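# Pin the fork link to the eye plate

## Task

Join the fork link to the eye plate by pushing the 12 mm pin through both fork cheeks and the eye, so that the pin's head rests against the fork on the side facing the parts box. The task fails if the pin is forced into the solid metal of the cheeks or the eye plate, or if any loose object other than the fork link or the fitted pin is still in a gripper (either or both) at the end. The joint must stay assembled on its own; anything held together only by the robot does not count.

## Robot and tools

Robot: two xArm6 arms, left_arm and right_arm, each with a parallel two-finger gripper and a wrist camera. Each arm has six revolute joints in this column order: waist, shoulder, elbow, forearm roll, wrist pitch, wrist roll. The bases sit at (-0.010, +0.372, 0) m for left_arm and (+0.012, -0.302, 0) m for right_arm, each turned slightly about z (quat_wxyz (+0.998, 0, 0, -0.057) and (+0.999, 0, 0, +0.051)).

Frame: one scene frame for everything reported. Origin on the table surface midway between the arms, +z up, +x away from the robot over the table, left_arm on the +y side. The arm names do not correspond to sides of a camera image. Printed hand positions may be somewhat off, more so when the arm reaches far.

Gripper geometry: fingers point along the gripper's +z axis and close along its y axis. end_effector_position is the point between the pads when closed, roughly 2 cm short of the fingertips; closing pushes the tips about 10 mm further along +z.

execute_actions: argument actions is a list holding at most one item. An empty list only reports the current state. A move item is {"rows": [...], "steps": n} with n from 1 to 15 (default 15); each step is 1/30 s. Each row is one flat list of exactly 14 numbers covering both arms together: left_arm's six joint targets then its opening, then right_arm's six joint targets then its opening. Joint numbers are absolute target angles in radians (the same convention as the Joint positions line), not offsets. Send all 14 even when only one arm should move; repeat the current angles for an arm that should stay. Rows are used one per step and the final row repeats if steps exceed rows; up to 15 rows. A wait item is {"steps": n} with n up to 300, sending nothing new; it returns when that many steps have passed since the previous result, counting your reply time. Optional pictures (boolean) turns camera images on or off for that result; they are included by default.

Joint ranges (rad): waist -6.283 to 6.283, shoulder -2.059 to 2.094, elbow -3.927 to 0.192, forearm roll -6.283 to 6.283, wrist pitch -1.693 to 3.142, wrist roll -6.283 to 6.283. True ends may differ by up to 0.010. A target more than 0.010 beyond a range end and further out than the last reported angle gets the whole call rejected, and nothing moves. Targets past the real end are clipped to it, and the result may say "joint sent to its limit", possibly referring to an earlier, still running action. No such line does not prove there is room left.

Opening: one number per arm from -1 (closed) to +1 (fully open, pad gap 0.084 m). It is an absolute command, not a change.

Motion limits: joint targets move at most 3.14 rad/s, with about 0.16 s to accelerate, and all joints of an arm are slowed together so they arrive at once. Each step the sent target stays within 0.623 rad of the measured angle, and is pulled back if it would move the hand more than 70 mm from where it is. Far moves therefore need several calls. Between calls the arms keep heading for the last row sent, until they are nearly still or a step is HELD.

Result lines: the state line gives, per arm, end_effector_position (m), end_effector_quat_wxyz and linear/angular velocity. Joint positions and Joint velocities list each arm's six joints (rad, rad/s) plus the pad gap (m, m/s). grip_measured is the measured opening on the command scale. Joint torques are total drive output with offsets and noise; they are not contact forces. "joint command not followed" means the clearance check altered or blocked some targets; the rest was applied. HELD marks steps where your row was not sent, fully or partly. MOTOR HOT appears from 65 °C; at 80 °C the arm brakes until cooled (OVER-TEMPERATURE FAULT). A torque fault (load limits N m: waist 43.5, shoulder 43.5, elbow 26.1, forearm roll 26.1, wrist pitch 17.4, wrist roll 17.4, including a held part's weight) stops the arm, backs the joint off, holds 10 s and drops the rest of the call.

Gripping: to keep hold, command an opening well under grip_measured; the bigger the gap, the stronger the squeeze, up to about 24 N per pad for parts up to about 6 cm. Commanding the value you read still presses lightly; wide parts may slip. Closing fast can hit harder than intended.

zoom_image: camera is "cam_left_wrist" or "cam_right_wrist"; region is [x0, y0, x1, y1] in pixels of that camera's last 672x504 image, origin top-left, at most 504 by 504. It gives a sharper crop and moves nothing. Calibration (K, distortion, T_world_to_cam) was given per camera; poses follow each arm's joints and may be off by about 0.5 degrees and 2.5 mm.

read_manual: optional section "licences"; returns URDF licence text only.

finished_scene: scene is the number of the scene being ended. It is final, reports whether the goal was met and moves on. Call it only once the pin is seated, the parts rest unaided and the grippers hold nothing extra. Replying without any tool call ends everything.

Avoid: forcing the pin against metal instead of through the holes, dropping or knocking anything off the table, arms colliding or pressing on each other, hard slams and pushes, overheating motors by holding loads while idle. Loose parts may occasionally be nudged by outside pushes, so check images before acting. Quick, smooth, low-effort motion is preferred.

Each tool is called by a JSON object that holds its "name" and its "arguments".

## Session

{"name": "execute_actions", "arguments": {"actions": []}}

Scene clock: 0.00 s of 6033.50 s.
left_arm: end_effector_position=(+0.2463, +0.1118, +0.1296) grip_measured=+1.00 end_effector_quat_wxyz=(+0.536, +0.214, +0.728, -0.369) end_effector_velocity=(-0.000, +0.000, -0.000) end_effector_angular_velocity=(+0.000, +0.000, -0.000) | right_arm: end_effector_position=(+0.2050, -0.0231, +0.2868) grip_measured=+1.00 end_effector_quat_wxyz=(+0.153, +0.507, +0.714, +0.458) end_effector_velocity=(-0.000, +0.000, +0.000) end_effector_angular_velocity=(+0.001, -0.001, +0.001)
Joint positions: left_arm=[-0.545 -0.295  0.041 -2.895  1.171 -0.38   0.084] | right_arm=[ 0.991 -1.236 -0.055 -0.892  0.504 -0.189  0.084]
Joint velocities: left_arm=[ 0.  0.  0.  0. -0. -0.  0.] | right_arm=[-0.    -0.001 -0.     0.    -0.001 -0.    -0.   ]
Joint torques (N m, as the arm reports them, + toward a larger angle): no reading
Motor temperatures (°C, as the motors report them): left_arm=[29 36 37 33 34 35] | right_arm=[32 31 31 32 38 29]
camera_calibration (this result's frames):
cam_left_wrist: T_world_to_cam=[[0.689288, 0.653614, -0.312524, -0.172305], [0.343832, 0.0845731, 0.935215, -0.149726], [0.637701, -0.752088, -0.166438, 0.0801407], [0, 0, 0, 1]] pos_world=[0.119143, 0.185557, 0.0995152]
cam_right_wrist: T_world_to_cam=[[0.576901, 0.0718359, 0.813649, -0.320523], [0.447361, -0.861227, -0.241156, 0.023268], [0.683413, 0.503118, -0.52898, 0.149775], [0, 0, 0, 1]] pos_world=[0.0721432, -0.0322903, 0.345632]

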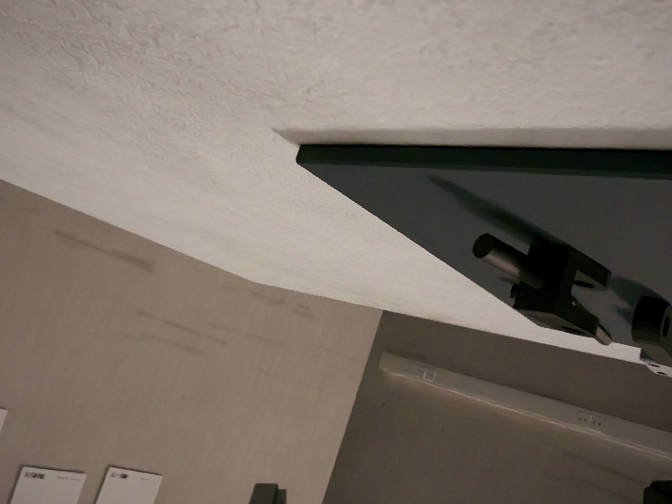

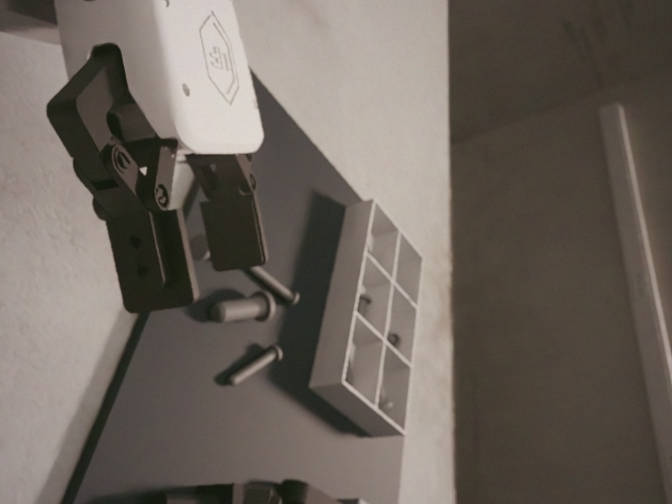

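{"name": "execute_actions", "arguments": {"actions": [{"rows":[[0.0,-0.295,0.041,-2.895,1.171,-0.38,1,0.0,-1.236,-0.055,-0.892,0.504,-0.189,1]]}], "pictures": false}}

{"name": "execute_actions", "arguments": {"actions": [{"steps":30}], "pictures": false}}

{"name": "execute_actions", "arguments": {"actions": [{"rows":[[0.0,-0.1,-1.3,-2.895,1.171,-0.38,1,0.0,-0.1,-1.3,0,1.4,0.1,1]]}], "pictures": false}}

{"name": "execute_actions", "arguments": {"actions": [{"steps":60}], "pictures": false}}

{"name": "execute_actions", "arguments": {"actions": [{"rows":[[-0.5,-0.1,-1.3,0,1.4,0.957,1,0.0,-0.1,-1.3,0,1.4,0.1,1]]}], "pictures": false}}

{"name": "execute_actions", "arguments": {"actions": [{"steps":100}]}}

Scene clock: 10.77 s of 6033.50 s.
left_arm: end_effector_position=(+0.3377, +0.2600, +0.1295) grip_measured=+1.00 end_effector_quat_wxyz=(+0.609, +0.033, +0.758, -0.231) end_effector_velocity=(+0.080, +0.252, -0.002) end_effector_angular_velocity=(+0.001, +0.004, +0.726) | right_arm: end_effector_position=(+0.3179, -0.1555, +0.2868) grip_measured=+1.00 end_effector_quat_wxyz=(+0.265, +0.673, +0.560, +0.404) end_effector_velocity=(+0.187, -0.390, +0.000) end_effector_angular_velocity=(+0.001, -0.001, -1.274)
Joint positions: left_arm=[-0.063 -0.295  0.041 -2.895  1.171 -0.38   0.084] | right_arm=[ 0.473 -1.236 -0.055 -0.892  0.504 -0.189  0.084]
Joint velocities: left_arm=[ 0.724 -0.001  0.003 -0.002 -0.002  0.     0.   ] | right_arm=[-1.274 -0.001  0.     0.001  0.    -0.     0.   ]
Joint torques (N m, as the arm reports them, + toward a larger angle): left_arm=[ -7.42  -9.55 -11.21   0.84   1.44   0.33] | right_arm=[  0.11   1.23 -14.6    0.42  -1.49   0.66]
Motor temperatures (°C, as the motors report them): left_arm=[29 36 37 33 34 35] | right_arm=[32 31 32 32 38 29]
Steps of this call (steps 1 to 90: nothing new was sent; then 7.27 s passed at rest; steps 91 to 105: all 15 steps of this action). Readings (joint positions):
91: left_arm=[-0.544 -0.295 0.041 -2.895 1.171 -0.380] | right_arm=[0.990 -1.236 -0.055 -0.892 0.504 -0.189]
92: left_arm=[-0.540 -0.295 0.041 -2.894 1.171 -0.380] | right_arm=[0.986 -1.236 -0.055 -0.893 0.504 -0.189]
94: left_arm=[-0.497 -0.295 0.041 -2.894 1.171 -0.380] | right_arm=[0.944 -1.236 -0.055 -0.893 0.503 -0.189]
98: left_arm=[-0.331 -0.295 0.040 -2.895 1.171 -0.380] | right_arm=[0.771 -1.236 -0.055 -0.892 0.504 -0.189]
105: the state above

Scene clock: 11.77 s of 6033.50 s.
left_arm: end_effector_position=(+0.3440, +0.2820, +0.1295) grip_measured=+1.00 end_effector_quat_wxyz=(+0.616, +0.010, +0.759, -0.211) end_effector_velocity=(+0.001, -0.000, +0.001) end_effector_angular_velocity=(+0.001, -0.003, -0.001) | right_arm: end_effector_position=(+0.3513, -0.3108, +0.2868) grip_measured=+1.00 end_effector_quat_wxyz=(+0.352, +0.786, +0.387, +0.331) end_effector_velocity=(-0.000, -0.002, +0.000) end_effector_angular_velocity=(-0.000, -0.000, -0.005)
Joint positions: left_arm=[-0.    -0.295  0.041 -2.895  1.171 -0.38   0.084] | right_arm=[ 0.    -1.236 -0.055 -0.892  0.504 -0.189  0.084]
Joint velocities: left_arm=[ 0.    -0.    -0.002  0.001  0.     0.001  0.   ] | right_arm=[-0.004 -0.001 -0.     0.     0.001  0.    -0.   ]
Joint torques (N m, as the arm reports them, + toward a larger angle): left_arm=[ -0.61  -9.42 -11.1    0.69   1.37   0.28] | right_arm=[ -0.18   1.06 -14.49   0.4   -1.57   0.74]
Motor temperatures (°C, as the motors report them): left_arm=[29 36 37 33 34 35] | right_arm=[32 31 33 32 38 29]
Steps of this call (steps 1 to 30: the robot went on to your last target). Readings (joint positions):
1: left_arm=[-0.043 -0.295 0.041 -2.895 1.171 -0.380] | right_arm=[0.430 -1.236 -0.055 -0.892 0.504 -0.189]
2: left_arm=[-0.030 -0.295 0.041 -2.895 1.171 -0.380] | right_arm=[0.387 -1.236 -0.055 -0.892 0.504 -0.189]
4: left_arm=[-0.015 -0.295 0.041 -2.895 1.171 -0.380] | right_arm=[0.302 -1.236 -0.055 -0.892 0.504 -0.189]
8: left_arm=[-0.005 -0.295 0.041 -2.895 1.171 -0.380] | right_arm=[0.133 -1.236 -0.055 -0.892 0.504 -0.189]
30: the state above

Scene clock: 12.27 s of 6033.50 s.
left_arm: end_effector_position=(+0.4716, +0.2675, +0.2551) grip_measured=+1.00 end_effector_quat_wxyz=(+0.714, +0.029, +0.664, -0.220) end_effector_velocity=(+0.252, -0.029, +0.345) end_effector_angular_velocity=(-0.078, -0.691, +0.000) | right_arm: end_effector_position=(+0.3902, -0.2908, +0.2890) grip_measured=+1.00 end_effector_quat_wxyz=(+0.057, +0.998, +0.035, +0.021) end_effector_velocity=(+0.313, +0.132, +0.176) end_effector_angular_velocity=(+0.450, +0.197, -0.319)
Joint positions: left_arm=[-0.    -0.202 -0.33  -2.895  1.171 -0.38   0.084] | right_arm=[ 0.    -0.387 -0.92  -0.123  1.274  0.065  0.084]
Joint velocities: left_arm=[-0.     0.152 -0.848 -0.    -0.     0.001  0.   ] | right_arm=[ 0.004  1.29  -1.653  0.497  0.533  0.131  0.   ]
Joint torques (N m, as the arm reports them, + toward a larger angle): left_arm=[ -0.44 -18.4  -15.93   0.33   1.65   0.23] | right_arm=[ -0.26 -15.64 -16.06  -3.58  -2.41   0.56]
Motor temperatures (°C, as the motors report them): left_arm=[29 36 37 33 34 35] | right_arm=[32 31 33 32 38 29]
Steps of this call (steps 1 to 15: all 15 steps of this action). Readings (joint positions):
1: left_arm=[-0.000 -0.295 0.041 -2.895 1.171 -0.380] | right_arm=[0.000 -1.236 -0.055 -0.892 0.504 -0.189]
2: left_arm=[-0.000 -0.293 0.037 -2.895 1.171 -0.380] | right_arm=[0.000 -1.232 -0.059 -0.887 0.510 -0.186]
4: left_arm=[-0.000 -0.280 0.001 -2.895 1.169 -0.380] | right_arm=[0.001 -1.189 -0.100 -0.843 0.554 -0.166]
8: left_arm=[-0.000 -0.245 -0.129 -2.895 1.171 -0.380] | right_arm=[-0.000 -0.920 -0.376 -0.572 0.824 -0.051]
15: the state above

Scene clock: 14.27 s of 6033.50 s.
left_arm: end_effector_position=(+0.5555, +0.2579, +0.7381) grip_measured=+1.00 end_effector_quat_wxyz=(+0.927, +0.084, +0.293, -0.219) end_effector_velocity=(-0.000, -0.000, +0.000) end_effector_angular_velocity=(+0.000, -0.001, -0.001) | right_arm: end_effector_position=(+0.4610, -0.2568, +0.3221) grip_measured=+1.00 end_effector_quat_wxyz=(+0.000, +1.000, +0.001, +0.000) end_effector_velocity=(-0.000, +0.000, -0.000) end_effector_angular_velocity=(+0.000, +0.000, -0.000)
Joint positions: left_arm=[ 0.    -0.1   -1.3   -2.895  1.171 -0.38   0.084] | right_arm=[-0.    -0.1   -1.3    0.     1.4    0.1    0.084]
Joint velocities: left_arm=[ 0.    -0.    -0.001  0.001 -0.    -0.001  0.   ] | right_arm=[ 0. -0.  0.  0.  0.  0.  0.]
Joint torques (N m, as the arm reports them, + toward a larger angle): left_arm=[ -0.37 -27.1  -21.8    0.19   1.89   0.3 ] | right_arm=[ -0.27 -14.29 -13.68  -0.3   -1.44   0.58]
Motor temperatures (°C, as the motors report them): left_arm=[29 36 38 33 34 35] | right_arm=[32 31 33 32 38 29]
Steps of this call (steps 1 to 60: the robot went on to your last target). Readings (joint positions):
1: left_arm=[-0.000 -0.197 -0.358 -2.895 1.171 -0.380] | right_arm=[0.000 -0.346 -0.975 -0.108 1.289 0.070]
2: left_arm=[-0.000 -0.192 -0.386 -2.895 1.171 -0.380] | right_arm=[0.000 -0.307 -1.031 -0.096 1.303 0.074]
4: left_arm=[-0.000 -0.184 -0.442 -2.895 1.171 -0.380] | right_arm=[-0.000 -0.228 -1.138 -0.062 1.337 0.084]
8: left_arm=[-0.000 -0.169 -0.554 -2.895 1.171 -0.380] | right_arm=[0.000 -0.130 -1.260 -0.015 1.384 0.096]
60: the state above
All arms were judged still, so your last target was given up. Only a new action makes them travel on or press farther. Fingers that are still opening or closing keep moving.

Scene clock: 14.77 s of 6033.50 s.
left_arm: end_effector_position=(+0.4725, +0.0792, +0.7283) grip_measured=+1.00 end_effector_quat_wxyz=(+0.919, +0.314, +0.180, -0.158) end_effector_velocity=(-0.248, -0.371, -0.074) end_effector_angular_velocity=(+0.983, -1.025, -0.050) | right_arm: end_effector_position=(+0.4610, -0.2568, +0.3221) grip_measured=+1.00 end_effector_quat_wxyz=(+0.000, +1.000, +0.001, +0.000) end_effector_velocity=(-0.000, -0.000, -0.000) end_effector_angular_velocity=(-0.000, +0.001, +0.000)
Joint positions: left_arm=[-0.219 -0.1   -1.3   -2.562  1.271 -0.047  0.084] | right_arm=[-0.    -0.1   -1.3   -0.     1.4    0.1    0.084]
Joint velocities: left_arm=[-0.453 -0.    -0.001  0.91   0.207  0.907  0.   ] | right_arm=[-0.     0.001 -0.    -0.     0.001 -0.    -0.   ]
Joint torques (N m, as the arm reports them, + toward a larger angle): left_arm=[ -0.42 -27.68 -21.63   0.13   1.45   0.36] | right_arm=[ -0.24 -14.46 -13.71  -0.36  -1.58   0.62]
Motor temperatures (°C, as the motors report them): left_arm=[29 36 38 33 35 35] | right_arm=[32 31 33 32 38 29]
Steps of this call (steps 1 to 15: all 15 steps of this action). Readings (joint positions):
1: left_arm=[-0.000 -0.100 -1.300 -2.895 1.171 -0.380] | right_arm=[-0.000 -0.100 -1.300 0.000 1.400 0.100]
2: left_arm=[-0.003 -0.100 -1.300 -2.890 1.173 -0.374] | right_arm=[0.000 -0.100 -1.300 0.000 1.400 0.100]
4: left_arm=[-0.031 -0.100 -1.300 -2.852 1.186 -0.336] | right_arm=[-0.000 -0.100 -1.300 -0.000 1.400 0.100]
8: left_arm=[-0.106 -0.100 -1.300 -2.755 1.220 -0.240] | right_arm=[-0.000 -0.100 -1.300 -0.000 1.400 0.100]
15: the state above

Scene clock: 18.10 s of 6033.50 s.
left_arm: end_effector_position=(+0.3596, +0.1120, +0.3221) grip_measured=+1.00 end_effector_quat_wxyz=(+0.000, +0.707, -0.707, +0.000) end_effector_velocity=(+0.000, +0.000, -0.000) end_effector_angular_velocity=(+0.001, -0.000, -0.002) | right_arm: end_effector_position=(+0.4610, -0.2568, +0.3221) grip_measured=+1.00 end_effector_quat_wxyz=(+0.000, +1.000, +0.001, +0.000) end_effector_velocity=(-0.000, +0.000, -0.000) end_effector_angular_velocity=(-0.000, +0.001, +0.000)
Joint positions: left_arm=[-0.5   -0.1   -1.3    0.     1.4    0.957  0.084] | right_arm=[-0.    -0.1   -1.3   -0.     1.4    0.1    0.084]
Joint velocities: left_arm=[-0.     0.    -0.     0.001  0.     0.001 -0.   ] | right_arm=[ 0.001  0.001 -0.    -0.     0.001  0.     0.   ]
Joint torques (N m, as the arm reports them, + toward a larger angle): left_arm=[ -0.04 -26.89 -20.79  -0.17  -1.36   0.26] | right_arm=[ -0.34 -14.41 -13.79  -0.45  -1.59   0.54]
Motor temperatures (°C, as the motors report them): left_arm=[29 36 38 33 35 35] | right_arm=[32 31 33 32 38 29]
Steps of this call (steps 1 to 75: the robot went on to your last target; steps 76 to 100: nothing new was sent). Readings (joint positions):
1: left_arm=[-0.234 -0.100 -1.300 -2.531 1.278 -0.016] | right_arm=[-0.000 -0.100 -1.300 0.000 1.400 0.100]
2: left_arm=[-0.249 -0.100 -1.300 -2.499 1.285 0.016] | right_arm=[0.000 -0.100 -1.300 0.000 1.400 0.100]
4: left_arm=[-0.277 -0.100 -1.300 -2.432 1.298 0.083] | right_arm=[0.000 -0.100 -1.300 0.000 1.400 0.100]
8: left_arm=[-0.330 -0.100 -1.300 -2.285 1.322 0.230] | right_arm=[0.000 -0.100 -1.300 0.000 1.400 0.100]
100: the state above
All arms were judged still, so your last target was given up. Only a new action makes them travel on or press farther. Fingers that are still opening or closing keep moving.
camera_calibration (this result's frames):
cam_left_wrist: T_world_to_cam=[[-0.999678, -0.0084052, 0.0239292, 0.382756], [-0.00858489, 0.999936, -0.00741638, -0.0409266], [-0.0238653, -0.00761943, -0.999686, 0.462981], [0, 0, 0, 1]] pos_world=[0.39333, 0.0476688, 0.453373]
cam_right_wrist: T_world_to_cam=[[0.0114126, -0.999927, 0.00393655, -0.233822], [-0.999926, -0.011429, -0.00417838, 0.525077], [0.00422306, -0.00388857, -0.999984, 0.445672], [0, 0, 0, 1]] pos_world=[0.525824, -0.226071, 0.448779]

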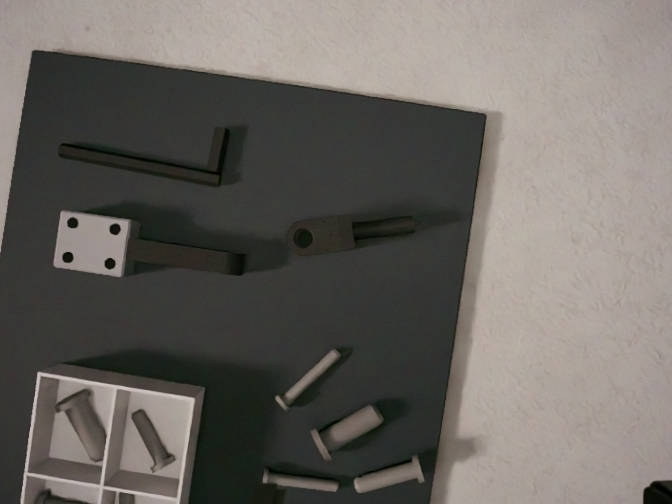

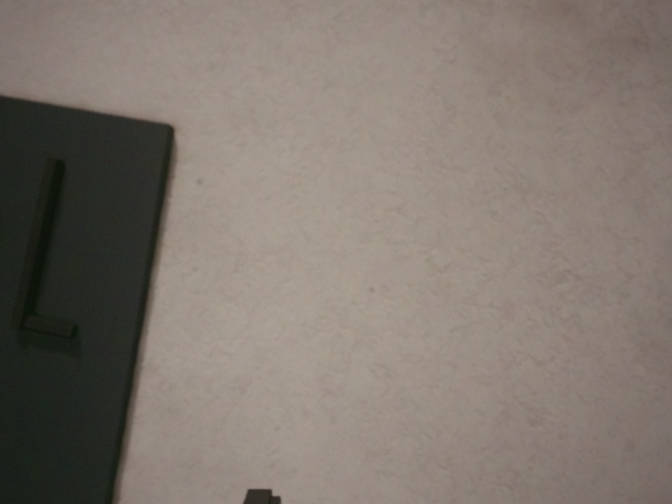

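{"name": "execute_actions", "arguments": {"actions": [{"rows":[[-0.25,-0.1,-1.3,0,1.4,1.207,1,0.570,0.1,-1.0,0,0.9,0.53,-1]]}], "pictures": false}}

{"name": "execute_actions", "arguments": {"actions": [{"steps":40}]}}

{"name": "execute_actions", "arguments": {"actions": [{"rows":[[-0.25,-0.1,-1.3,0,1.4,1.207,1,0.570,0.2546,-0.9427,0,0.688,0.53,-1]]}], "pictures": false}}

{"name": "execute_actions", "arguments": {"actions": [{"steps":15}], "pictures": false}}

{"name": "execute_actions", "arguments": {"actions": [{"rows":[[-0.25,-0.1,-1.3,0,1.4,1.207,1,0.598,0.282,-0.983,0,0.701,0.56,-1]]}], "pictures": false}}

{"name": "execute_actions", "arguments": {"actions": [{"rows":[[-0.25,-0.1,-1.3,0,1.4,1.207,1,0.626,0.309,-1.023,0,0.714,0.59,-1]]}]}}

Scene clock: 30.30 s of 6033.50 s.
left_arm: end_effector_position=(+0.4114, +0.2086, +0.3222) grip_measured=+1.00 end_effector_quat_wxyz=(-0.000, +0.707, -0.707, +0.000) end_effector_velocity=(+0.009, +0.022, -0.000) end_effector_angular_velocity=(-0.002, +0.001, -0.018) | right_arm: end_effector_position=(+0.4467, -0.1124, +0.2223) grip_measured=-1.00 end_effector_quat_wxyz=(+0.000, +0.999, +0.039, -0.000) end_effector_velocity=(-0.115, +0.321, -0.230) end_effector_angular_velocity=(-0.001, +0.001, +0.177)
Joint positions: left_arm=[-0.257 -0.1   -1.3   -0.     1.4    1.2    0.084] | right_arm=[ 0.311  0.009 -1.136  0.     1.128  0.334  0.   ]
Joint velocities: left_arm=[ 0.055  0.001 -0.001 -0.002 -0.     0.073 -0.   ] | right_arm=[ 0.717  0.254  0.376 -0.    -0.629  0.541  0.   ]
Joint torques (N m, as the arm reports them, + toward a larger angle): left_arm=[ -1.08 -26.12 -20.7    0.36  -1.28   0.26] | right_arm=[ -0.27 -16.38 -13.76  -0.22  -1.64   0.57]
Motor temperatures (°C, as the motors report them): left_arm=[29 36 39 33 35 35] | right_arm=[32 31 34 32 38 29]
Steps of this call (steps 1 to 90: nothing new was sent; then 8.70 s passed at rest; steps 91 to 105: all 15 steps of this action). Readings (joint positions):
91: left_arm=[-0.500 -0.100 -1.300 -0.000 1.400 0.957] | right_arm=[0.000 -0.100 -1.300 -0.000 1.400 0.100]
92: left_arm=[-0.496 -0.100 -1.300 -0.000 1.400 0.963] | right_arm=[0.004 -0.099 -1.298 -0.000 1.395 0.104]
94: left_arm=[-0.458 -0.100 -1.300 -0.001 1.400 1.005] | right_arm=[0.041 -0.088 -1.281 -0.001 1.360 0.134]
98: left_arm=[-0.333 -0.100 -1.300 0.000 1.400 1.123] | right_arm=[0.142 -0.049 -1.224 0.000 1.275 0.208]
105: the state above

Scene clock: 31.63 s of 6033.50 s.
left_arm: end_effector_position=(+0.4125, +0.2115, +0.3221) grip_measured=+1.00 end_effector_quat_wxyz=(+0.000, +0.707, -0.707, +0.000) end_effector_velocity=(-0.000, +0.000, -0.000) end_effector_angular_velocity=(+0.001, +0.001, +0.001) | right_arm: end_effector_position=(+0.3831, -0.0076, +0.1411) grip_measured=-1.00 end_effector_quat_wxyz=(-0.000, +0.998, +0.070, +0.000) end_effector_velocity=(+0.000, -0.000, -0.000) end_effector_angular_velocity=(-0.000, +0.000, -0.001)
Joint positions: left_arm=[-0.25  -0.1   -1.3    0.     1.4    1.207  0.084] | right_arm=[ 0.57  0.1  -1.   -0.    0.9   0.53  0.  ]
Joint velocities: left_arm=[ 0.     0.     0.     0.     0.    -0.001 -0.   ] | right_arm=[-0.001  0.     0.    -0.     0.     0.     0.   ]
Joint torques (N m, as the arm reports them, + toward a larger angle): left_arm=[ -0.07 -26.46 -20.84   0.18  -1.18   0.29] | right_arm=[ -0.29 -17.06 -12.81  -0.18  -1.5    0.55]
Motor temperatures (°C, as the motors report them): left_arm=[29 36 40 33 35 35] | right_arm=[32 31 34 32 38 29]
Steps of this call (steps 1 to 30: the robot went on to your last target; steps 31 to 40: nothing new was sent). Readings (joint positions):
1: left_arm=[-0.255 -0.100 -1.300 -0.000 1.400 1.202] | right_arm=[0.335 0.018 -1.124 0.000 1.107 0.352]
2: left_arm=[-0.254 -0.100 -1.300 -0.000 1.400 1.203] | right_arm=[0.359 0.026 -1.111 0.000 1.086 0.370]
4: left_arm=[-0.253 -0.100 -1.300 -0.000 1.400 1.205] | right_arm=[0.407 0.043 -1.086 0.000 1.043 0.407]
8: left_arm=[-0.251 -0.100 -1.300 -0.000 1.400 1.207] | right_arm=[0.503 0.076 -1.036 0.000 0.960 0.479]
40: the state above
All arms were judged still, so your last target was given up. Only a new action makes them travel on or press farther. Fingers that are still opening or closing keep moving.
camera_calibration (this result's frames):
cam_left_wrist: T_world_to_cam=[[-0.999678, -0.00840433, 0.0239274, 0.436417], [-0.00858403, 0.999936, -0.00741738, -0.139881], [-0.0238635, -0.00762039, -0.999686, 0.464999], [0, 0, 0, 1]] pos_world=[0.446173, 0.147083, 0.453373]
cam_right_wrist: T_world_to_cam=[[0.150813, -0.988555, 0.00392266, -0.0363122], [-0.988551, -0.150829, -0.00420489, 0.443849], [0.00474841, -0.0032436, -0.999983, 0.265754], [0, 0, 0, 1]] pos_world=[0.442982, 0.0319108, 0.267758]

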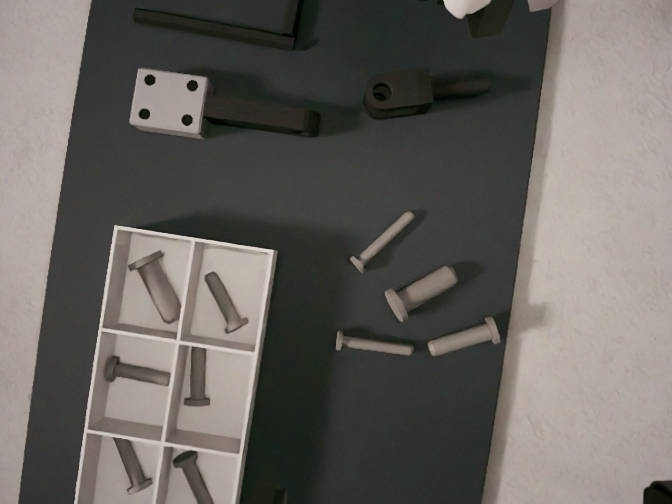

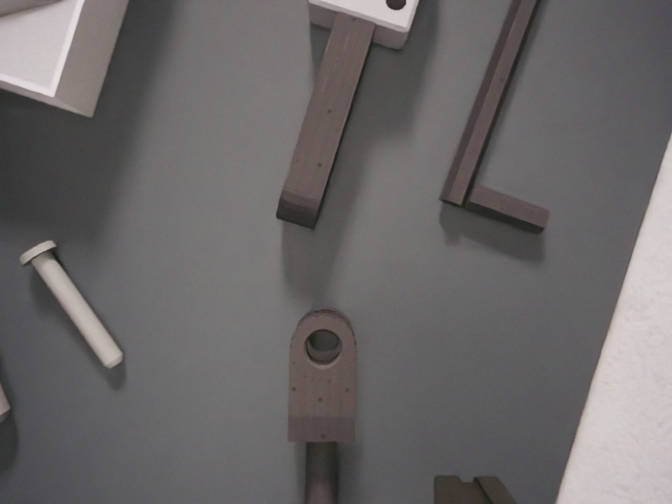

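Scene clock: 32.13 s of 6033.50 s.
left_arm: end_effector_position=(+0.4125, +0.2115, +0.3221) grip_measured=+1.00 end_effector_quat_wxyz=(+0.000, +0.707, -0.707, +0.000) end_effector_velocity=(-0.000, -0.000, -0.001) end_effector_angular_velocity=(-0.001, +0.002, -0.001) | right_arm: end_effector_position=(+0.3861, -0.0051, +0.0646) grip_measured=-1.00 end_effector_quat_wxyz=(-0.001, +0.998, +0.071, +0.001) end_effector_velocity=(+0.001, +0.000, -0.011) end_effector_angular_velocity=(+0.004, -0.006, -0.001)
Joint positions: left_arm=[-0.25  -0.1   -1.3   -0.     1.4    1.207  0.084] | right_arm=[ 0.57   0.251 -0.945 -0.     0.691  0.53   0.   ]
Joint velocities: left_arm=[-0.     0.     0.001 -0.002  0.     0.001 -0.   ] | right_arm=[-0.001  0.021  0.011  0.    -0.039  0.     0.   ]
Joint torques (N m, as the arm reports them, + toward a larger angle): left_arm=[ -0.25 -26.04 -20.57   0.35  -1.31   0.29] | right_arm=[ -0.15 -17.3  -11.36  -0.33  -1.65   0.63]
Motor temperatures (°C, as the motors report them): left_arm=[29 36 40 33 35 35] | right_arm=[32 31 34 32 38 29]
Steps of this call (steps 1 to 15: all 15 steps of this action). Readings (joint positions):
1: left_arm=[-0.250 -0.100 -1.300 -0.000 1.400 1.207] | right_arm=[0.570 0.100 -1.000 -0.000 0.900 0.530]
2: left_arm=[-0.250 -0.100 -1.300 -0.000 1.400 1.207] | right_arm=[0.570 0.103 -0.999 -0.000 0.894 0.530]
4: left_arm=[-0.250 -0.100 -1.300 -0.000 1.400 1.207] | right_arm=[0.570 0.129 -0.993 -0.000 0.850 0.530]
8: left_arm=[-0.250 -0.100 -1.300 -0.000 1.400 1.207] | right_arm=[0.570 0.227 -0.949 0.000 0.735 0.530]
15: the state above

Scene clock: 32.63 s of 6033.50 s.
left_arm: end_effector_position=(+0.4125, +0.2115, +0.3221) grip_measured=+1.00 end_effector_quat_wxyz=(+0.000, +0.707, -0.707, +0.000) end_effector_velocity=(+0.000, -0.000, +0.000) end_effector_angular_velocity=(-0.000, -0.000, -0.000) | right_arm: end_effector_position=(+0.3853, -0.0058, +0.0621) grip_measured=-1.00 end_effector_quat_wxyz=(-0.000, +0.998, +0.070, +0.000) end_effector_velocity=(-0.001, -0.000, -0.001) end_effector_angular_velocity=(-0.002, +0.002, +0.001)
Joint positions: left_arm=[-0.25  -0.1   -1.3    0.     1.4    1.207  0.084] | right_arm=[ 0.57   0.254 -0.943 -0.     0.688  0.53   0.   ]
Joint velocities: left_arm=[-0.     0.    -0.001 -0.    -0.     0.     0.   ] | right_arm=[ 0.001  0.002  0.    -0.     0.     0.     0.   ]
Joint torques (N m, as the arm reports them, + toward a larger angle): left_arm=[ -0.41 -26.16 -20.72   0.03  -1.28   0.56] | right_arm=[ -0.19 -17.93 -11.75  -0.22  -1.61   0.72]
Motor temperatures (°C, as the motors report them): left_arm=[29 36 40 33 35 35] | right_arm=[32 31 34 32 38 29]
Steps of this call (steps 1 to 15: the robot went on to your last target). Readings (joint positions):
1: left_arm=[-0.250 -0.100 -1.300 0.000 1.400 1.207] | right_arm=[0.570 0.251 -0.945 -0.000 0.690 0.530]
2: left_arm=[-0.250 -0.100 -1.300 -0.000 1.400 1.207] | right_arm=[0.570 0.252 -0.944 -0.000 0.690 0.530]
4: left_arm=[-0.250 -0.100 -1.300 0.000 1.400 1.207] | right_arm=[0.570 0.253 -0.944 -0.000 0.689 0.530]
8: left_arm=[-0.250 -0.100 -1.300 -0.000 1.400 1.207] | right_arm=[0.570 0.254 -0.943 -0.000 0.688 0.530]
15: the state above
All arms were judged still, so your last target was given up. Only a new action makes them travel on or press farther. Fingers that are still opening or closing keep moving.

Scene clock: 33.13 s of 6033.50 s.
left_arm: end_effector_position=(+0.4125, +0.2115, +0.3221) grip_measured=+1.00 end_effector_quat_wxyz=(+0.000, +0.707, -0.707, +0.000) end_effector_velocity=(-0.000, +0.000, -0.001) end_effector_angular_velocity=(+0.002, +0.002, -0.001) | right_arm: end_effector_position=(+0.3843, +0.0106, +0.0621) grip_measured=-1.00 end_effector_quat_wxyz=(+0.000, +0.998, +0.069, -0.000) end_effector_velocity=(-0.000, +0.002, -0.000) end_effector_angular_velocity=(-0.000, +0.001, +0.000)
Joint positions: left_arm=[-0.25  -0.1   -1.3   -0.     1.4    1.207  0.084] | right_arm=[ 0.598  0.282 -0.982 -0.     0.701  0.56   0.   ]
Joint velocities: left_arm=[-0.     0.     0.002  0.001 -0.     0.001  0.   ] | right_arm=[ 0.003  0.004 -0.004  0.     0.001  0.003  0.   ]
Joint torques (N m, as the arm reports them, + toward a larger angle): left_arm=[ -0.37 -26.18 -20.83   0.29  -1.3    0.4 ] | right_arm=[  0.15 -18.85 -11.69  -0.04  -1.65   0.61]
Motor temperatures (°C, as the motors report them): left_arm=[29 36 40 33 35 35] | right_arm=[32 31 34 32 38 29]
Steps of this call (steps 1 to 15: all 15 steps of this action). Readings (joint positions):
1: left_arm=[-0.250 -0.100 -1.300 0.000 1.400 1.207] | right_arm=[0.570 0.255 -0.943 0.000 0.688 0.530]
2: left_arm=[-0.250 -0.100 -1.300 0.000 1.400 1.207] | right_arm=[0.572 0.257 -0.947 0.000 0.690 0.534]
4: left_arm=[-0.250 -0.100 -1.300 -0.000 1.400 1.207] | right_arm=[0.585 0.269 -0.965 0.000 0.695 0.546]
8: left_arm=[-0.250 -0.100 -1.300 0.000 1.400 1.207] | right_arm=[0.596 0.279 -0.979 -0.000 0.700 0.557]
15: the state above

Scene clock: 33.63 s of 6033.50 s.
left_arm: end_effector_position=(+0.4125, +0.2115, +0.3221) grip_measured=+1.00 end_effector_quat_wxyz=(+0.000, +0.707, -0.707, +0.000) end_effector_velocity=(-0.000, +0.000, -0.000) end_effector_angular_velocity=(+0.001, +0.001, +0.000) | right_arm: end_effector_position=(+0.3828, +0.0275, +0.0625) grip_measured=-1.00 end_effector_quat_wxyz=(-0.000, +0.998, +0.068, +0.000) end_effector_velocity=(-0.000, +0.002, +0.001) end_effector_angular_velocity=(+0.001, -0.001, -0.000)
Joint positions: left_arm=[-0.25  -0.1   -1.3    0.     1.4    1.207  0.084] | right_arm=[ 0.626  0.308 -1.023  0.     0.714  0.59   0.   ]
Joint velocities: left_arm=[-0.    -0.     0.001  0.001 -0.    -0.001  0.   ] | right_arm=[ 0.003  0.001 -0.003 -0.     0.001  0.003  0.   ]
Joint torques (N m, as the arm reports them, + toward a larger angle): left_arm=[ -0.74 -26.16 -20.83   0.18  -1.26   0.24] | right_arm=[ -0.21 -17.78 -11.    -0.44  -1.46   0.59]
Motor temperatures (°C, as the motors report them): left_arm=[29 36 40 33 35 35] | right_arm=[32 31 34 32 38 29]
Steps of this call (steps 1 to 15: all 15 steps of this action). Readings (joint positions):
1: left_arm=[-0.250 -0.100 -1.300 0.000 1.400 1.207] | right_arm=[0.598 0.282 -0.983 -0.000 0.701 0.560]
2: left_arm=[-0.250 -0.100 -1.300 0.000 1.400 1.207] | right_arm=[0.600 0.285 -0.987 -0.000 0.703 0.564]
4: left_arm=[-0.250 -0.100 -1.300 -0.000 1.400 1.207] | right_arm=[0.613 0.297 -1.005 -0.000 0.708 0.576]
8: left_arm=[-0.250 -0.100 -1.300 0.000 1.400 1.207] | right_arm=[0.624 0.306 -1.020 0.000 0.712 0.587]
15: the state above
camera_calibration (this result's frames):
cam_left_wrist: T_world_to_cam=[[-0.999678, -0.00840534, 0.0239274, 0.436417], [-0.00858504, 0.999936, -0.00741743, -0.139881], [-0.0238635, -0.00762046, -0.999686, 0.464999], [0, 0, 0, 1]] pos_world=[0.446173, 0.147083, 0.453373]
cam_right_wrist: T_world_to_cam=[[0.146828, -0.989156, 0.0034978, 0.00028796], [-0.989148, -0.146844, -0.00480779, 0.448698], [0.00526929, -0.00275392, -0.999982, 0.187079], [0, 0, 0, 1]] pos_world=[0.442801, 0.0666887, 0.189232]

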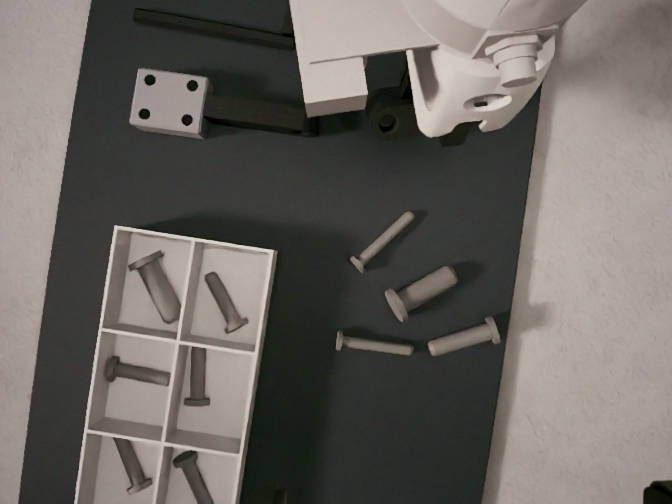

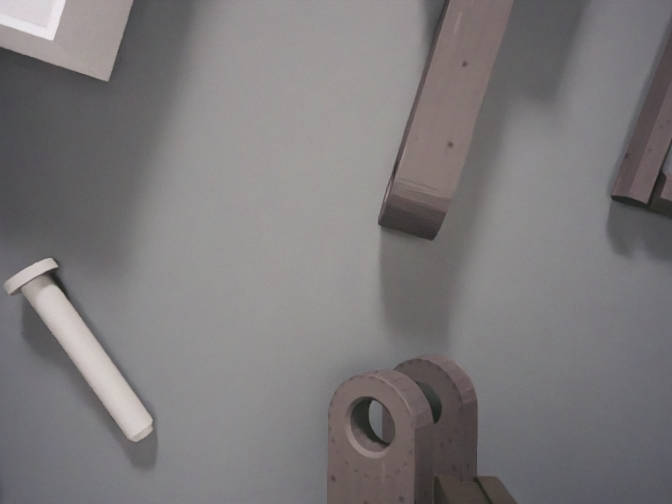

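It's tipping. Continue, then lift for a view.

{"name": "execute_actions", "arguments": {"actions": [{"rows":[[-0.25,-0.1,-1.3,0,1.4,1.207,1,0.645,0.325,-1.05,0,0.725,0.61,-1]]}], "pictures": false}}

{"name": "execute_actions", "arguments": {"actions": [{"rows":[[-0.25,-0.1,-1.3,0,1.4,1.207,1,0.72,0.15,-1.08,0,0.93,0.68,0]]}], "pictures": false}}

{"name": "execute_actions", "arguments": {"actions": [{"steps":20}]}}

{"name": "zoom_image", "arguments": {"camera": "cam_left_wrist", "region": [80,200,520,504]}}

Scene clock: 39.20 s of 6033.50 s.
left_arm: end_effector_position=(+0.4125, +0.2115, +0.3221) grip_measured=+1.00 end_effector_quat_wxyz=(+0.000, +0.707, -0.707, +0.000) end_effector_velocity=(+0.000, -0.000, +0.001) end_effector_angular_velocity=(-0.001, -0.002, -0.000) | right_arm: end_effector_position=(+0.3809, +0.0386, +0.0629) grip_measured=-1.00 end_effector_quat_wxyz=(+0.000, +0.998, +0.068, -0.000) end_effector_velocity=(+0.000, +0.002, +0.002) end_effector_angular_velocity=(+0.003, -0.003, +0.001)
Joint positions: left_arm=[-0.25  -0.1   -1.3    0.     1.4    1.207  0.084] | right_arm=[ 0.645  0.325 -1.05  -0.     0.725  0.61   0.   ]
Joint velocities: left_arm=[ 0.    -0.    -0.002  0.     0.     0.    -0.   ] | right_arm=[ 0.003 -0.002 -0.003  0.     0.001  0.001  0.   ]
Joint torques (N m, as the arm reports them, + toward a larger angle): left_arm=[ -0.44 -26.01 -20.94   0.35  -1.12   0.22] | right_arm=[ -0.09 -19.41 -11.63  -0.22  -1.5    0.58]
Motor temperatures (°C, as the motors report them): left_arm=[29 36 40 33 35 35] | right_arm=[32 31 34 32 38 29]
Steps of this call (steps 1 to 15: the robot went on to your last target; steps 16 to 90: nothing new was sent; then 2.07 s passed at rest; steps 91 to 105: all 15 steps of this action). Readings (joint positions):
91: left_arm=[-0.250 -0.100 -1.300 0.000 1.400 1.207] | right_arm=[0.626 0.309 -1.023 0.000 0.714 0.590]
92: left_arm=[-0.250 -0.100 -1.300 -0.000 1.400 1.207] | right_arm=[0.628 0.311 -1.027 0.000 0.716 0.593]
94: left_arm=[-0.250 -0.100 -1.300 -0.000 1.400 1.207] | right_arm=[0.637 0.319 -1.038 -0.000 0.720 0.601]
98: left_arm=[-0.250 -0.100 -1.300 -0.000 1.400 1.207] | right_arm=[0.644 0.325 -1.046 -0.000 0.724 0.608]
105: the state above

Scene clock: 39.70 s of 6033.50 s.
left_arm: end_effector_position=(+0.4125, +0.2115, +0.3221) grip_measured=+1.00 end_effector_quat_wxyz=(+0.000, +0.707, -0.707, +0.000) end_effector_velocity=(-0.000, +0.000, -0.000) end_effector_angular_velocity=(+0.000, +0.001, +0.001) | right_arm: end_effector_position=(+0.3475, +0.0570, +0.1433) grip_measured=-0.01 end_effector_quat_wxyz=(+0.001, +0.998, +0.070, -0.001) end_effector_velocity=(-0.010, -0.001, +0.008) end_effector_angular_velocity=(-0.014, +0.013, -0.002)
Joint positions: left_arm=[-0.25  -0.1   -1.3   -0.     1.4    1.207  0.084] | right_arm=[ 0.718  0.155 -1.078  0.     0.926  0.679  0.044]
Joint velocities: left_arm=[ 0.    -0.     0.001 -0.    -0.    -0.001  0.   ] | right_arm=[ 0.013 -0.022 -0.002 -0.     0.043  0.014  0.   ]
Joint torques (N m, as the arm reports them, + toward a larger angle): left_arm=[ -0.66 -26.28 -20.78   0.11  -1.23   0.28] | right_arm=[ -0.52 -18.6  -13.39  -0.32  -1.78   0.62]
Motor temperatures (°C, as the motors report them): left_arm=[29 36 40 33 35 35] | right_arm=[32 31 34 32 38 29]
Steps of this call (steps 1 to 15: all 15 steps of this action). Readings (joint positions):
1: left_arm=[-0.250 -0.100 -1.300 0.000 1.400 1.207] | right_arm=[0.645 0.325 -1.050 -0.000 0.725 0.610]
2: left_arm=[-0.250 -0.100 -1.300 -0.000 1.400 1.207] | right_arm=[0.646 0.322 -1.050 0.000 0.731 0.612]
4: left_arm=[-0.250 -0.100 -1.300 -0.000 1.400 1.207] | right_arm=[0.660 0.291 -1.051 0.000 0.774 0.626]
8: left_arm=[-0.250 -0.100 -1.300 0.000 1.400 1.207] | right_arm=[0.703 0.187 -1.078 -0.000 0.879 0.663]
15: the state above

Scene clock: 40.37 s of 6033.50 s.
left_arm: end_effector_position=(+0.4125, +0.2115, +0.3221) grip_measured=+1.00 end_effector_quat_wxyz=(+0.000, +0.707, -0.707, +0.000) end_effector_velocity=(+0.000, +0.000, -0.000) end_effector_angular_velocity=(+0.001, -0.000, -0.001) | right_arm: end_effector_position=(+0.3472, +0.0579, +0.1462) grip_measured=-0.01 end_effector_quat_wxyz=(+0.000, +0.998, +0.070, -0.000) end_effector_velocity=(-0.001, +0.001, -0.001) end_effector_angular_velocity=(-0.001, +0.001, +0.002)
Joint positions: left_arm=[-0.25  -0.1   -1.3    0.     1.4    1.207  0.084] | right_arm=[ 0.72   0.15  -1.08  -0.     0.93   0.68   0.044]
Joint velocities: left_arm=[ 0.     0.    -0.     0.001  0.     0.001 -0.   ] | right_arm=[ 0.002  0.002 -0.     0.    -0.    -0.    -0.   ]
Joint torques (N m, as the arm reports them, + toward a larger angle): left_arm=[ -0.2  -26.28 -20.63   0.4   -1.21   0.33] | right_arm=[ -0.2  -17.89 -13.01  -0.22  -1.62   0.65]
Motor temperatures (°C, as the motors report them): left_arm=[29 36 40 33 35 35] | right_arm=[32 32 34 32 38 29]
Steps of this call (steps 1 to 15: the robot went on to your last target; steps 16 to 20: nothing new was sent). Readings (joint positions):
1: left_arm=[-0.250 -0.100 -1.300 0.000 1.400 1.207] | right_arm=[0.719 0.154 -1.078 0.000 0.927 0.679]
2: left_arm=[-0.250 -0.100 -1.300 0.000 1.400 1.207] | right_arm=[0.719 0.153 -1.078 -0.000 0.928 0.679]
4: left_arm=[-0.250 -0.100 -1.300 0.000 1.400 1.207] | right_arm=[0.719 0.152 -1.079 -0.000 0.929 0.680]
8: left_arm=[-0.250 -0.100 -1.300 -0.000 1.400 1.207] | right_arm=[0.720 0.151 -1.080 -0.000 0.930 0.680]
20: the state above
All arms were judged still, so your last target was given up. Only a new action makes them travel on or press farther. Fingers that are still opening or closing keep moving.
camera_calibration (this result's frames):
cam_left_wrist: T_world_to_cam=[[-0.999678, -0.00840519, 0.0239275, 0.436417], [-0.00858489, 0.999936, -0.00741738, -0.139881], [-0.0238636, -0.00762041, -0.999686, 0.464999], [0, 0, 0, 1]] pos_world=[0.446173, 0.147083, 0.453373]
cam_right_wrist: T_world_to_cam=[[0.150815, -0.988554, 0.00398669, 0.0337938], [-0.988551, -0.150832, -0.00411728, 0.418306], [0.00467148, -0.0033201, -0.999984, 0.271249], [0, 0, 0, 1]] pos_world=[0.407153, 0.0974013, 0.272832]

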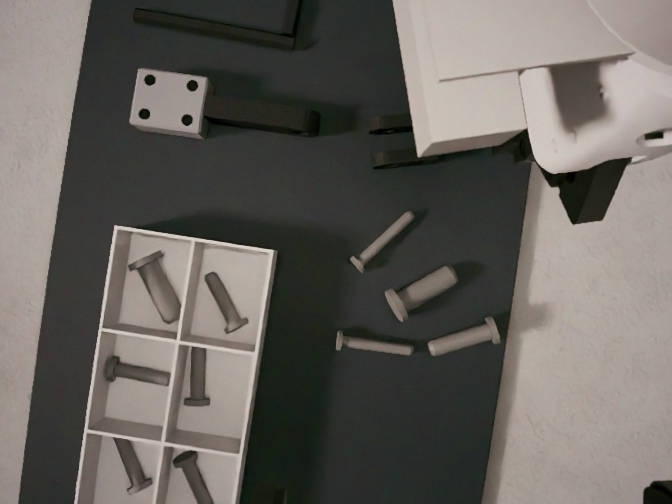

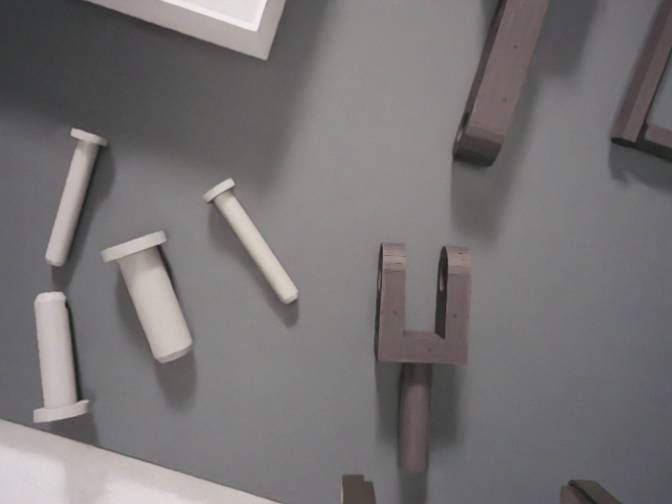

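Region (80, 200, 520, 504) of cam_left_wrist's 672x504 image, scaled by 1.145, with more detail than that image has; it fills the top 348 rows of this view, and the rest is white.

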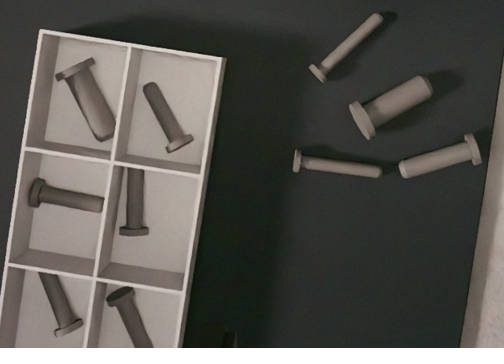

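{"name": "execute_actions", "arguments": {"actions": [{"rows":[[-0.25,-0.1,-1.3,0,1.4,1.207,1,0.72,0.3617,-0.9934,0,0.6317,0.71,-0.2]]}], "pictures": false}}

{"name": "execute_actions", "arguments": {"actions": [{"steps":25}], "pictures": false}}

{"name": "execute_actions", "arguments": {"actions": [{"rows":[[-0.25,-0.1,-1.3,0,1.4,1.207,1,0.72,0.3617,-0.9934,0,0.6317,0.71,-0.5],[-0.25,-0.1,-1.3,0,1.4,1.207,1,0.72,0.3617,-0.9934,0,0.6317,0.71,-0.6],[-0.25,-0.1,-1.3,0,1.4,1.207,1,0.72,0.3617,-0.9934,0,0.6317,0.71,-0.66],[-0.25,-0.1,-1.3,0,1.4,1.207,1,0.72,0.3617,-0.9934,0,0.6317,0.71,-0.7],[-0.25,-0.1,-1.3,0,1.4,1.207,1,0.72,0.3617,-0.9934,0,0.6317,0.71,-0.75],[-0.25,-0.1,-1.3,0,1.4,1.207,1,0.72,0.3617,-0.9934,0,0.6317,0.71,-1]]}], "pictures": false}}

{"name": "execute_actions", "arguments": {"actions": [{"rows":[[-0.25,-0.1,-1.3,0,1.4,1.207,1,0.72,0.3557,-0.995,0,0.6393,0.71,-1]],"steps":10}], "pictures": false}}

{"name": "execute_actions", "arguments": {"actions": [{"rows":[[-0.25,-0.1,-1.3,0,1.4,1.207,1,0.676,0.417,-1.0885,0,0.6715,0.913,-1]]}], "pictures": false}}

{"name": "execute_actions", "arguments": {"actions": [{"steps":20}]}}

Scene clock: 58.87 s of 6033.50 s.
left_arm: end_effector_position=(+0.4125, +0.2115, +0.3221) grip_measured=+1.00 end_effector_quat_wxyz=(+0.000, +0.707, -0.707, +0.000) end_effector_velocity=(+0.000, -0.000, +0.000) end_effector_angular_velocity=(-0.000, -0.001, -0.000) | right_arm: end_effector_position=(+0.3469, +0.0576, +0.0353) grip_measured=-0.22 end_effector_quat_wxyz=(+0.000, +0.998, +0.056, -0.000) end_effector_velocity=(+0.021, +0.021, -0.001) end_effector_angular_velocity=(+0.075, -0.070, -0.011)
Joint positions: left_arm=[-0.25  -0.1   -1.3    0.     1.4    1.207  0.084] | right_arm=[ 0.72   0.355 -0.996  0.     0.642  0.709  0.035]
Joint velocities: left_arm=[-0.     0.    -0.001 -0.     0.     0.    -0.   ] | right_arm=[-0.001  0.03  -0.015 -0.001 -0.117  0.01   0.   ]
Joint torques (N m, as the arm reports them, + toward a larger angle): left_arm=[ -0.72 -26.29 -20.86   0.42  -1.3    0.3 ] | right_arm=[ -0.03 -19.   -11.18  -0.26  -1.44   0.79]
Motor temperatures (°C, as the motors report them): left_arm=[29 36 40 33 35 35] | right_arm=[32 32 34 32 38 29]
Steps of this call (steps 1 to 90: nothing new was sent; then 15.00 s passed at rest; steps 91 to 105: all 15 steps of this action). Readings (joint positions):
91: left_arm=[-0.250 -0.100 -1.300 0.000 1.400 1.207] | right_arm=[0.720 0.150 -1.080 -0.000 0.930 0.680]
92: left_arm=[-0.250 -0.100 -1.300 0.000 1.400 1.207] | right_arm=[0.720 0.152 -1.079 -0.000 0.924 0.681]
94: left_arm=[-0.250 -0.100 -1.300 -0.000 1.400 1.207] | right_arm=[0.720 0.178 -1.072 -0.000 0.880 0.685]
98: left_arm=[-0.250 -0.100 -1.300 -0.000 1.400 1.207] | right_arm=[0.720 0.282 -1.024 0.000 0.748 0.698]
105: the state above

Scene clock: 59.70 s of 6033.50 s.
left_arm: end_effector_position=(+0.4125, +0.2115, +0.3221) grip_measured=+1.00 end_effector_quat_wxyz=(+0.000, +0.707, -0.707, +0.000) end_effector_velocity=(+0.000, +0.000, +0.000) end_effector_angular_velocity=(-0.000, -0.001, -0.001) | right_arm: end_effector_position=(+0.3467, +0.0574, +0.0321) grip_measured=-0.22 end_effector_quat_wxyz=(-0.000, +0.998, +0.056, +0.000) end_effector_velocity=(+0.000, -0.001, -0.000) end_effector_angular_velocity=(-0.001, +0.001, -0.001)
Joint positions: left_arm=[-0.25  -0.1   -1.3   -0.     1.4    1.207  0.084] | right_arm=[ 0.72   0.362 -0.993 -0.     0.632  0.71   0.035]
Joint velocities: left_arm=[ 0.    -0.    -0.     0.     0.     0.001 -0.   ] | right_arm=[-0.001  0.001  0.    -0.     0.     0.     0.   ]
Joint torques (N m, as the arm reports them, + toward a larger angle): left_arm=[ -0.23 -26.09 -20.83   0.29  -1.37   0.21] | right_arm=[ -0.32 -19.45 -11.13  -0.32  -1.53   0.61]
Motor temperatures (°C, as the motors report them): left_arm=[29 36 40 33 35 35] | right_arm=[32 32 34 32 38 29]
Steps of this call (steps 1 to 15: the robot went on to your last target; steps 16 to 25: nothing new was sent). Readings (joint positions):
1: left_arm=[-0.250 -0.100 -1.300 0.000 1.400 1.207] | right_arm=[0.720 0.356 -0.997 -0.000 0.638 0.709]
2: left_arm=[-0.250 -0.100 -1.300 -0.000 1.400 1.207] | right_arm=[0.720 0.357 -0.996 -0.000 0.636 0.709]
4: left_arm=[-0.250 -0.100 -1.300 0.000 1.400 1.207] | right_arm=[0.720 0.358 -0.996 -0.000 0.634 0.710]
8: left_arm=[-0.250 -0.100 -1.300 0.000 1.400 1.207] | right_arm=[0.720 0.360 -0.994 -0.000 0.632 0.710]
25: the state above
All arms were judged still, so your last target was given up. Only a new action makes them travel on or press farther. Fingers that are still opening or closing keep moving.

Scene clock: 60.20 s of 6033.50 s.
left_arm: end_effector_position=(+0.4125, +0.2115, +0.3221) grip_measured=+1.00 end_effector_quat_wxyz=(+0.000, +0.707, -0.707, +0.000) end_effector_velocity=(-0.000, +0.000, -0.001) end_effector_angular_velocity=(+0.002, +0.001, -0.001) | right_arm: end_effector_position=(+0.3467, +0.0573, +0.0320) grip_measured=-0.74 end_effector_quat_wxyz=(+0.000, +0.998, +0.055, -0.000) end_effector_velocity=(-0.000, -0.000, -0.000) end_effector_angular_velocity=(-0.000, +0.000, -0.000)
Joint positions: left_arm=[-0.25  -0.1   -1.3    0.     1.4    1.207  0.084] | right_arm=[ 0.72   0.362 -0.993 -0.     0.632  0.71   0.011]
Joint velocities: left_arm=[ 0.     0.001  0.002  0.002 -0.     0.    -0.   ] | right_arm=[ 0.  0. -0. -0.  0.  0.  0.]
Joint torques (N m, as the arm reports them, + toward a larger angle): left_arm=[ -0.45 -26.51 -20.48   0.22  -0.98   0.31] | right_arm=[  0.15 -19.45 -11.36  -0.06  -1.69   0.59]
Motor temperatures (°C, as the motors report them): left_arm=[29 36 40 33 35 35] | right_arm=[32 32 34 32 38 29]
Steps of this call (steps 1 to 15: all 15 steps of this action). Readings (joint positions):
1: left_arm=[-0.250 -0.100 -1.300 0.000 1.400 1.207] | right_arm=[0.720 0.362 -0.993 -0.000 0.632 0.710]
2: left_arm=[-0.250 -0.100 -1.300 0.000 1.400 1.207] | right_arm=[0.720 0.362 -0.993 -0.000 0.632 0.710]
4: left_arm=[-0.250 -0.100 -1.300 0.000 1.400 1.207] | right_arm=[0.720 0.362 -0.993 -0.000 0.632 0.710]
8: left_arm=[-0.250 -0.100 -1.300 -0.000 1.400 1.207] | right_arm=[0.720 0.362 -0.993 -0.000 0.632 0.710]
15: the state above

Scene clock: 60.53 s of 6033.50 s.
left_arm: end_effector_position=(+0.4125, +0.2115, +0.3221) grip_measured=+1.00 end_effector_quat_wxyz=(+0.000, +0.707, -0.707, +0.000) end_effector_velocity=(-0.001, +0.000, -0.001) end_effector_angular_velocity=(+0.001, +0.002, -0.001) | right_arm: end_effector_position=(+0.3468, +0.0575, +0.0347) grip_measured=-0.74 end_effector_quat_wxyz=(+0.000, +0.998, +0.056, -0.000) end_effector_velocity=(-0.001, +0.000, +0.001) end_effector_angular_velocity=(-0.001, +0.001, +0.001)
Joint positions: left_arm=[-0.25  -0.1   -1.3   -0.     1.4    1.207  0.084] | right_arm=[ 0.72   0.356 -0.995  0.     0.639  0.71   0.011]
Joint velocities: left_arm=[ 0.     0.     0.003  0.    -0.     0.001 -0.   ] | right_arm=[ 0.001 -0.003 -0.    -0.     0.004  0.     0.   ]
Joint torques (N m, as the arm reports them, + toward a larger angle): left_arm=[ -0.62 -26.03 -20.88   0.16  -1.2    0.27] | right_arm=[ -0.38 -20.23 -11.95  -0.27  -1.79   0.67]
Motor temperatures (°C, as the motors report them): left_arm=[29 36 40 33 35 35] | right_arm=[32 32 34 32 38 29]
Steps of this call (steps 1 to 10: all 10 steps of this action). Readings (joint positions):
1: left_arm=[-0.250 -0.100 -1.300 0.000 1.400 1.207] | right_arm=[0.720 0.362 -0.993 -0.000 0.632 0.710]
2: left_arm=[-0.250 -0.100 -1.300 -0.000 1.400 1.207] | right_arm=[0.720 0.361 -0.993 0.000 0.633 0.710]
4: left_arm=[-0.250 -0.100 -1.300 -0.000 1.400 1.207] | right_arm=[0.720 0.359 -0.994 0.000 0.636 0.710]
8: left_arm=[-0.250 -0.100 -1.300 0.000 1.400 1.207] | right_arm=[0.720 0.356 -0.995 0.000 0.639 0.710]
10: the state above

Scene clock: 61.03 s of 6033.50 s.
left_arm: end_effector_position=(+0.4125, +0.2115, +0.3221) grip_measured=+1.00 end_effector_quat_wxyz=(+0.000, +0.707, -0.707, +0.000) end_effector_velocity=(+0.000, -0.000, -0.000) end_effector_angular_velocity=(+0.000, +0.000, -0.000) | right_arm: end_effector_position=(+0.3775, +0.0579, +0.0339) grip_measured=-0.74 end_effector_quat_wxyz=(+0.000, +0.998, -0.066, -0.000) end_effector_velocity=(+0.004, +0.001, +0.000) end_effector_angular_velocity=(+0.000, -0.000, -0.038)
Joint positions: left_arm=[-0.25  -0.1   -1.3   -0.     1.4    1.207  0.084] | right_arm=[ 0.677  0.416 -1.087  0.     0.671  0.91   0.011]
Joint velocities: left_arm=[-0.  0. -0.  0.  0.  0. -0.] | right_arm=[-0.003  0.009 -0.015 -0.     0.005  0.034  0.   ]
Joint torques (N m, as the arm reports them, + toward a larger angle): left_arm=[ -0.68 -26.13 -20.83   0.28  -1.39   0.37] | right_arm=[ -0.02 -21.22 -12.35  -0.22  -1.71   0.52]
Motor temperatures (°C, as the motors report them): left_arm=[29 36 40 33 35 35] | right_arm=[32 32 34 32 38 29]
Steps of this call (steps 1 to 15: all 15 steps of this action). Readings (joint positions):
1: left_arm=[-0.250 -0.100 -1.300 0.000 1.400 1.207] | right_arm=[0.720 0.356 -0.995 0.000 0.639 0.710]
2: left_arm=[-0.250 -0.100 -1.300 -0.000 1.400 1.207] | right_arm=[0.719 0.358 -0.997 0.000 0.640 0.716]
4: left_arm=[-0.250 -0.100 -1.300 0.000 1.400 1.207] | right_arm=[0.711 0.372 -1.016 0.000 0.647 0.760]
8: left_arm=[-0.250 -0.100 -1.300 -0.000 1.400 1.207] | right_arm=[0.683 0.407 -1.072 -0.000 0.665 0.873]
15: the state above

Scene clock: 61.70 s of 6033.50 s.
left_arm: end_effector_position=(+0.4125, +0.2115, +0.3221) grip_measured=+1.00 end_effector_quat_wxyz=(+0.000, +0.707, -0.707, +0.000) end_effector_velocity=(-0.000, +0.000, -0.000) end_effector_angular_velocity=(+0.000, +0.000, +0.000) | right_arm: end_effector_position=(+0.3782, +0.0580, +0.0340) grip_measured=-0.74 end_effector_quat_wxyz=(+0.000, +0.998, -0.068, +0.000) end_effector_velocity=(-0.001, -0.000, -0.001) end_effector_angular_velocity=(-0.002, +0.002, +0.000)
Joint positions: left_arm=[-0.25  -0.1   -1.3    0.     1.4    1.207  0.084] | right_arm=[ 0.676  0.417 -1.088  0.     0.672  0.913  0.011]
Joint velocities: left_arm=[ 0.    -0.     0.001  0.    -0.    -0.     0.   ] | right_arm=[ 0.     0.001 -0.    -0.     0.002  0.    -0.   ]
Joint torques (N m, as the arm reports them, + toward a larger angle): left_arm=[ -0.41 -26.15 -20.72   0.42  -1.24   0.26] | right_arm=[  0.08 -21.21 -12.1   -0.29  -1.67   0.63]
Motor temperatures (°C, as the motors report them): left_arm=[29 36 40 33 35 35] | right_arm=[32 32 34 32 38 29]
Steps of this call (steps 1 to 15: the robot went on to your last target; steps 16 to 20: nothing new was sent). Readings (joint positions):
1: left_arm=[-0.250 -0.100 -1.300 0.000 1.400 1.207] | right_arm=[0.677 0.416 -1.087 0.000 0.671 0.911]
2: left_arm=[-0.250 -0.100 -1.300 -0.000 1.400 1.207] | right_arm=[0.677 0.416 -1.087 0.000 0.671 0.911]
4: left_arm=[-0.250 -0.100 -1.300 0.000 1.400 1.207] | right_arm=[0.676 0.417 -1.088 0.000 0.671 0.912]
8: left_arm=[-0.250 -0.100 -1.300 0.000 1.400 1.207] | right_arm=[0.676 0.417 -1.088 0.000 0.671 0.913]
20: the state above
All arms were judged still, so your last target was given up. Only a new action makes them travel on or press farther. Fingers that are still opening or closing keep moving.
camera_calibration (this result's frames):
cam_left_wrist: T_world_to_cam=[[-0.999678, -0.0084051, 0.0239276, 0.436417], [-0.0085848, 0.999936, -0.00741733, -0.139881], [-0.0238637, -0.00762036, -0.999686, 0.464999], [0, 0, 0, 1]] pos_world=[0.446173, 0.147083, 0.453373]
cam_right_wrist: T_world_to_cam=[[-0.125237, -0.992119, 0.00393444, 0.134248], [-0.99212, 0.125221, -0.00418298, 0.433767], [0.00365734, -0.0044273, -0.999984, 0.159448], [0, 0, 0, 1]] pos_world=[0.446579, 0.0795798, 0.160732]

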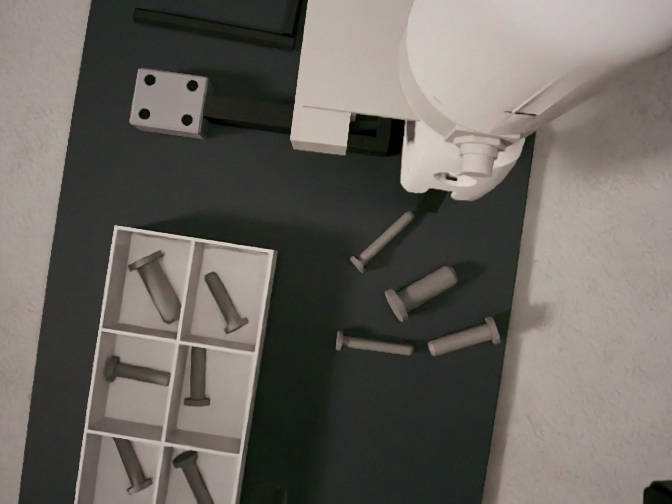

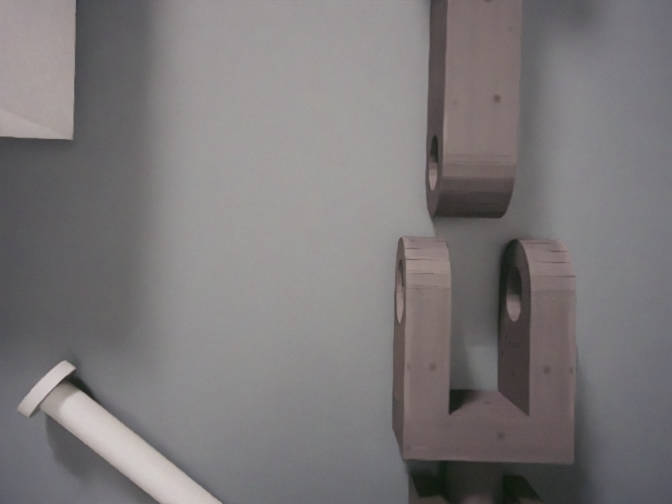

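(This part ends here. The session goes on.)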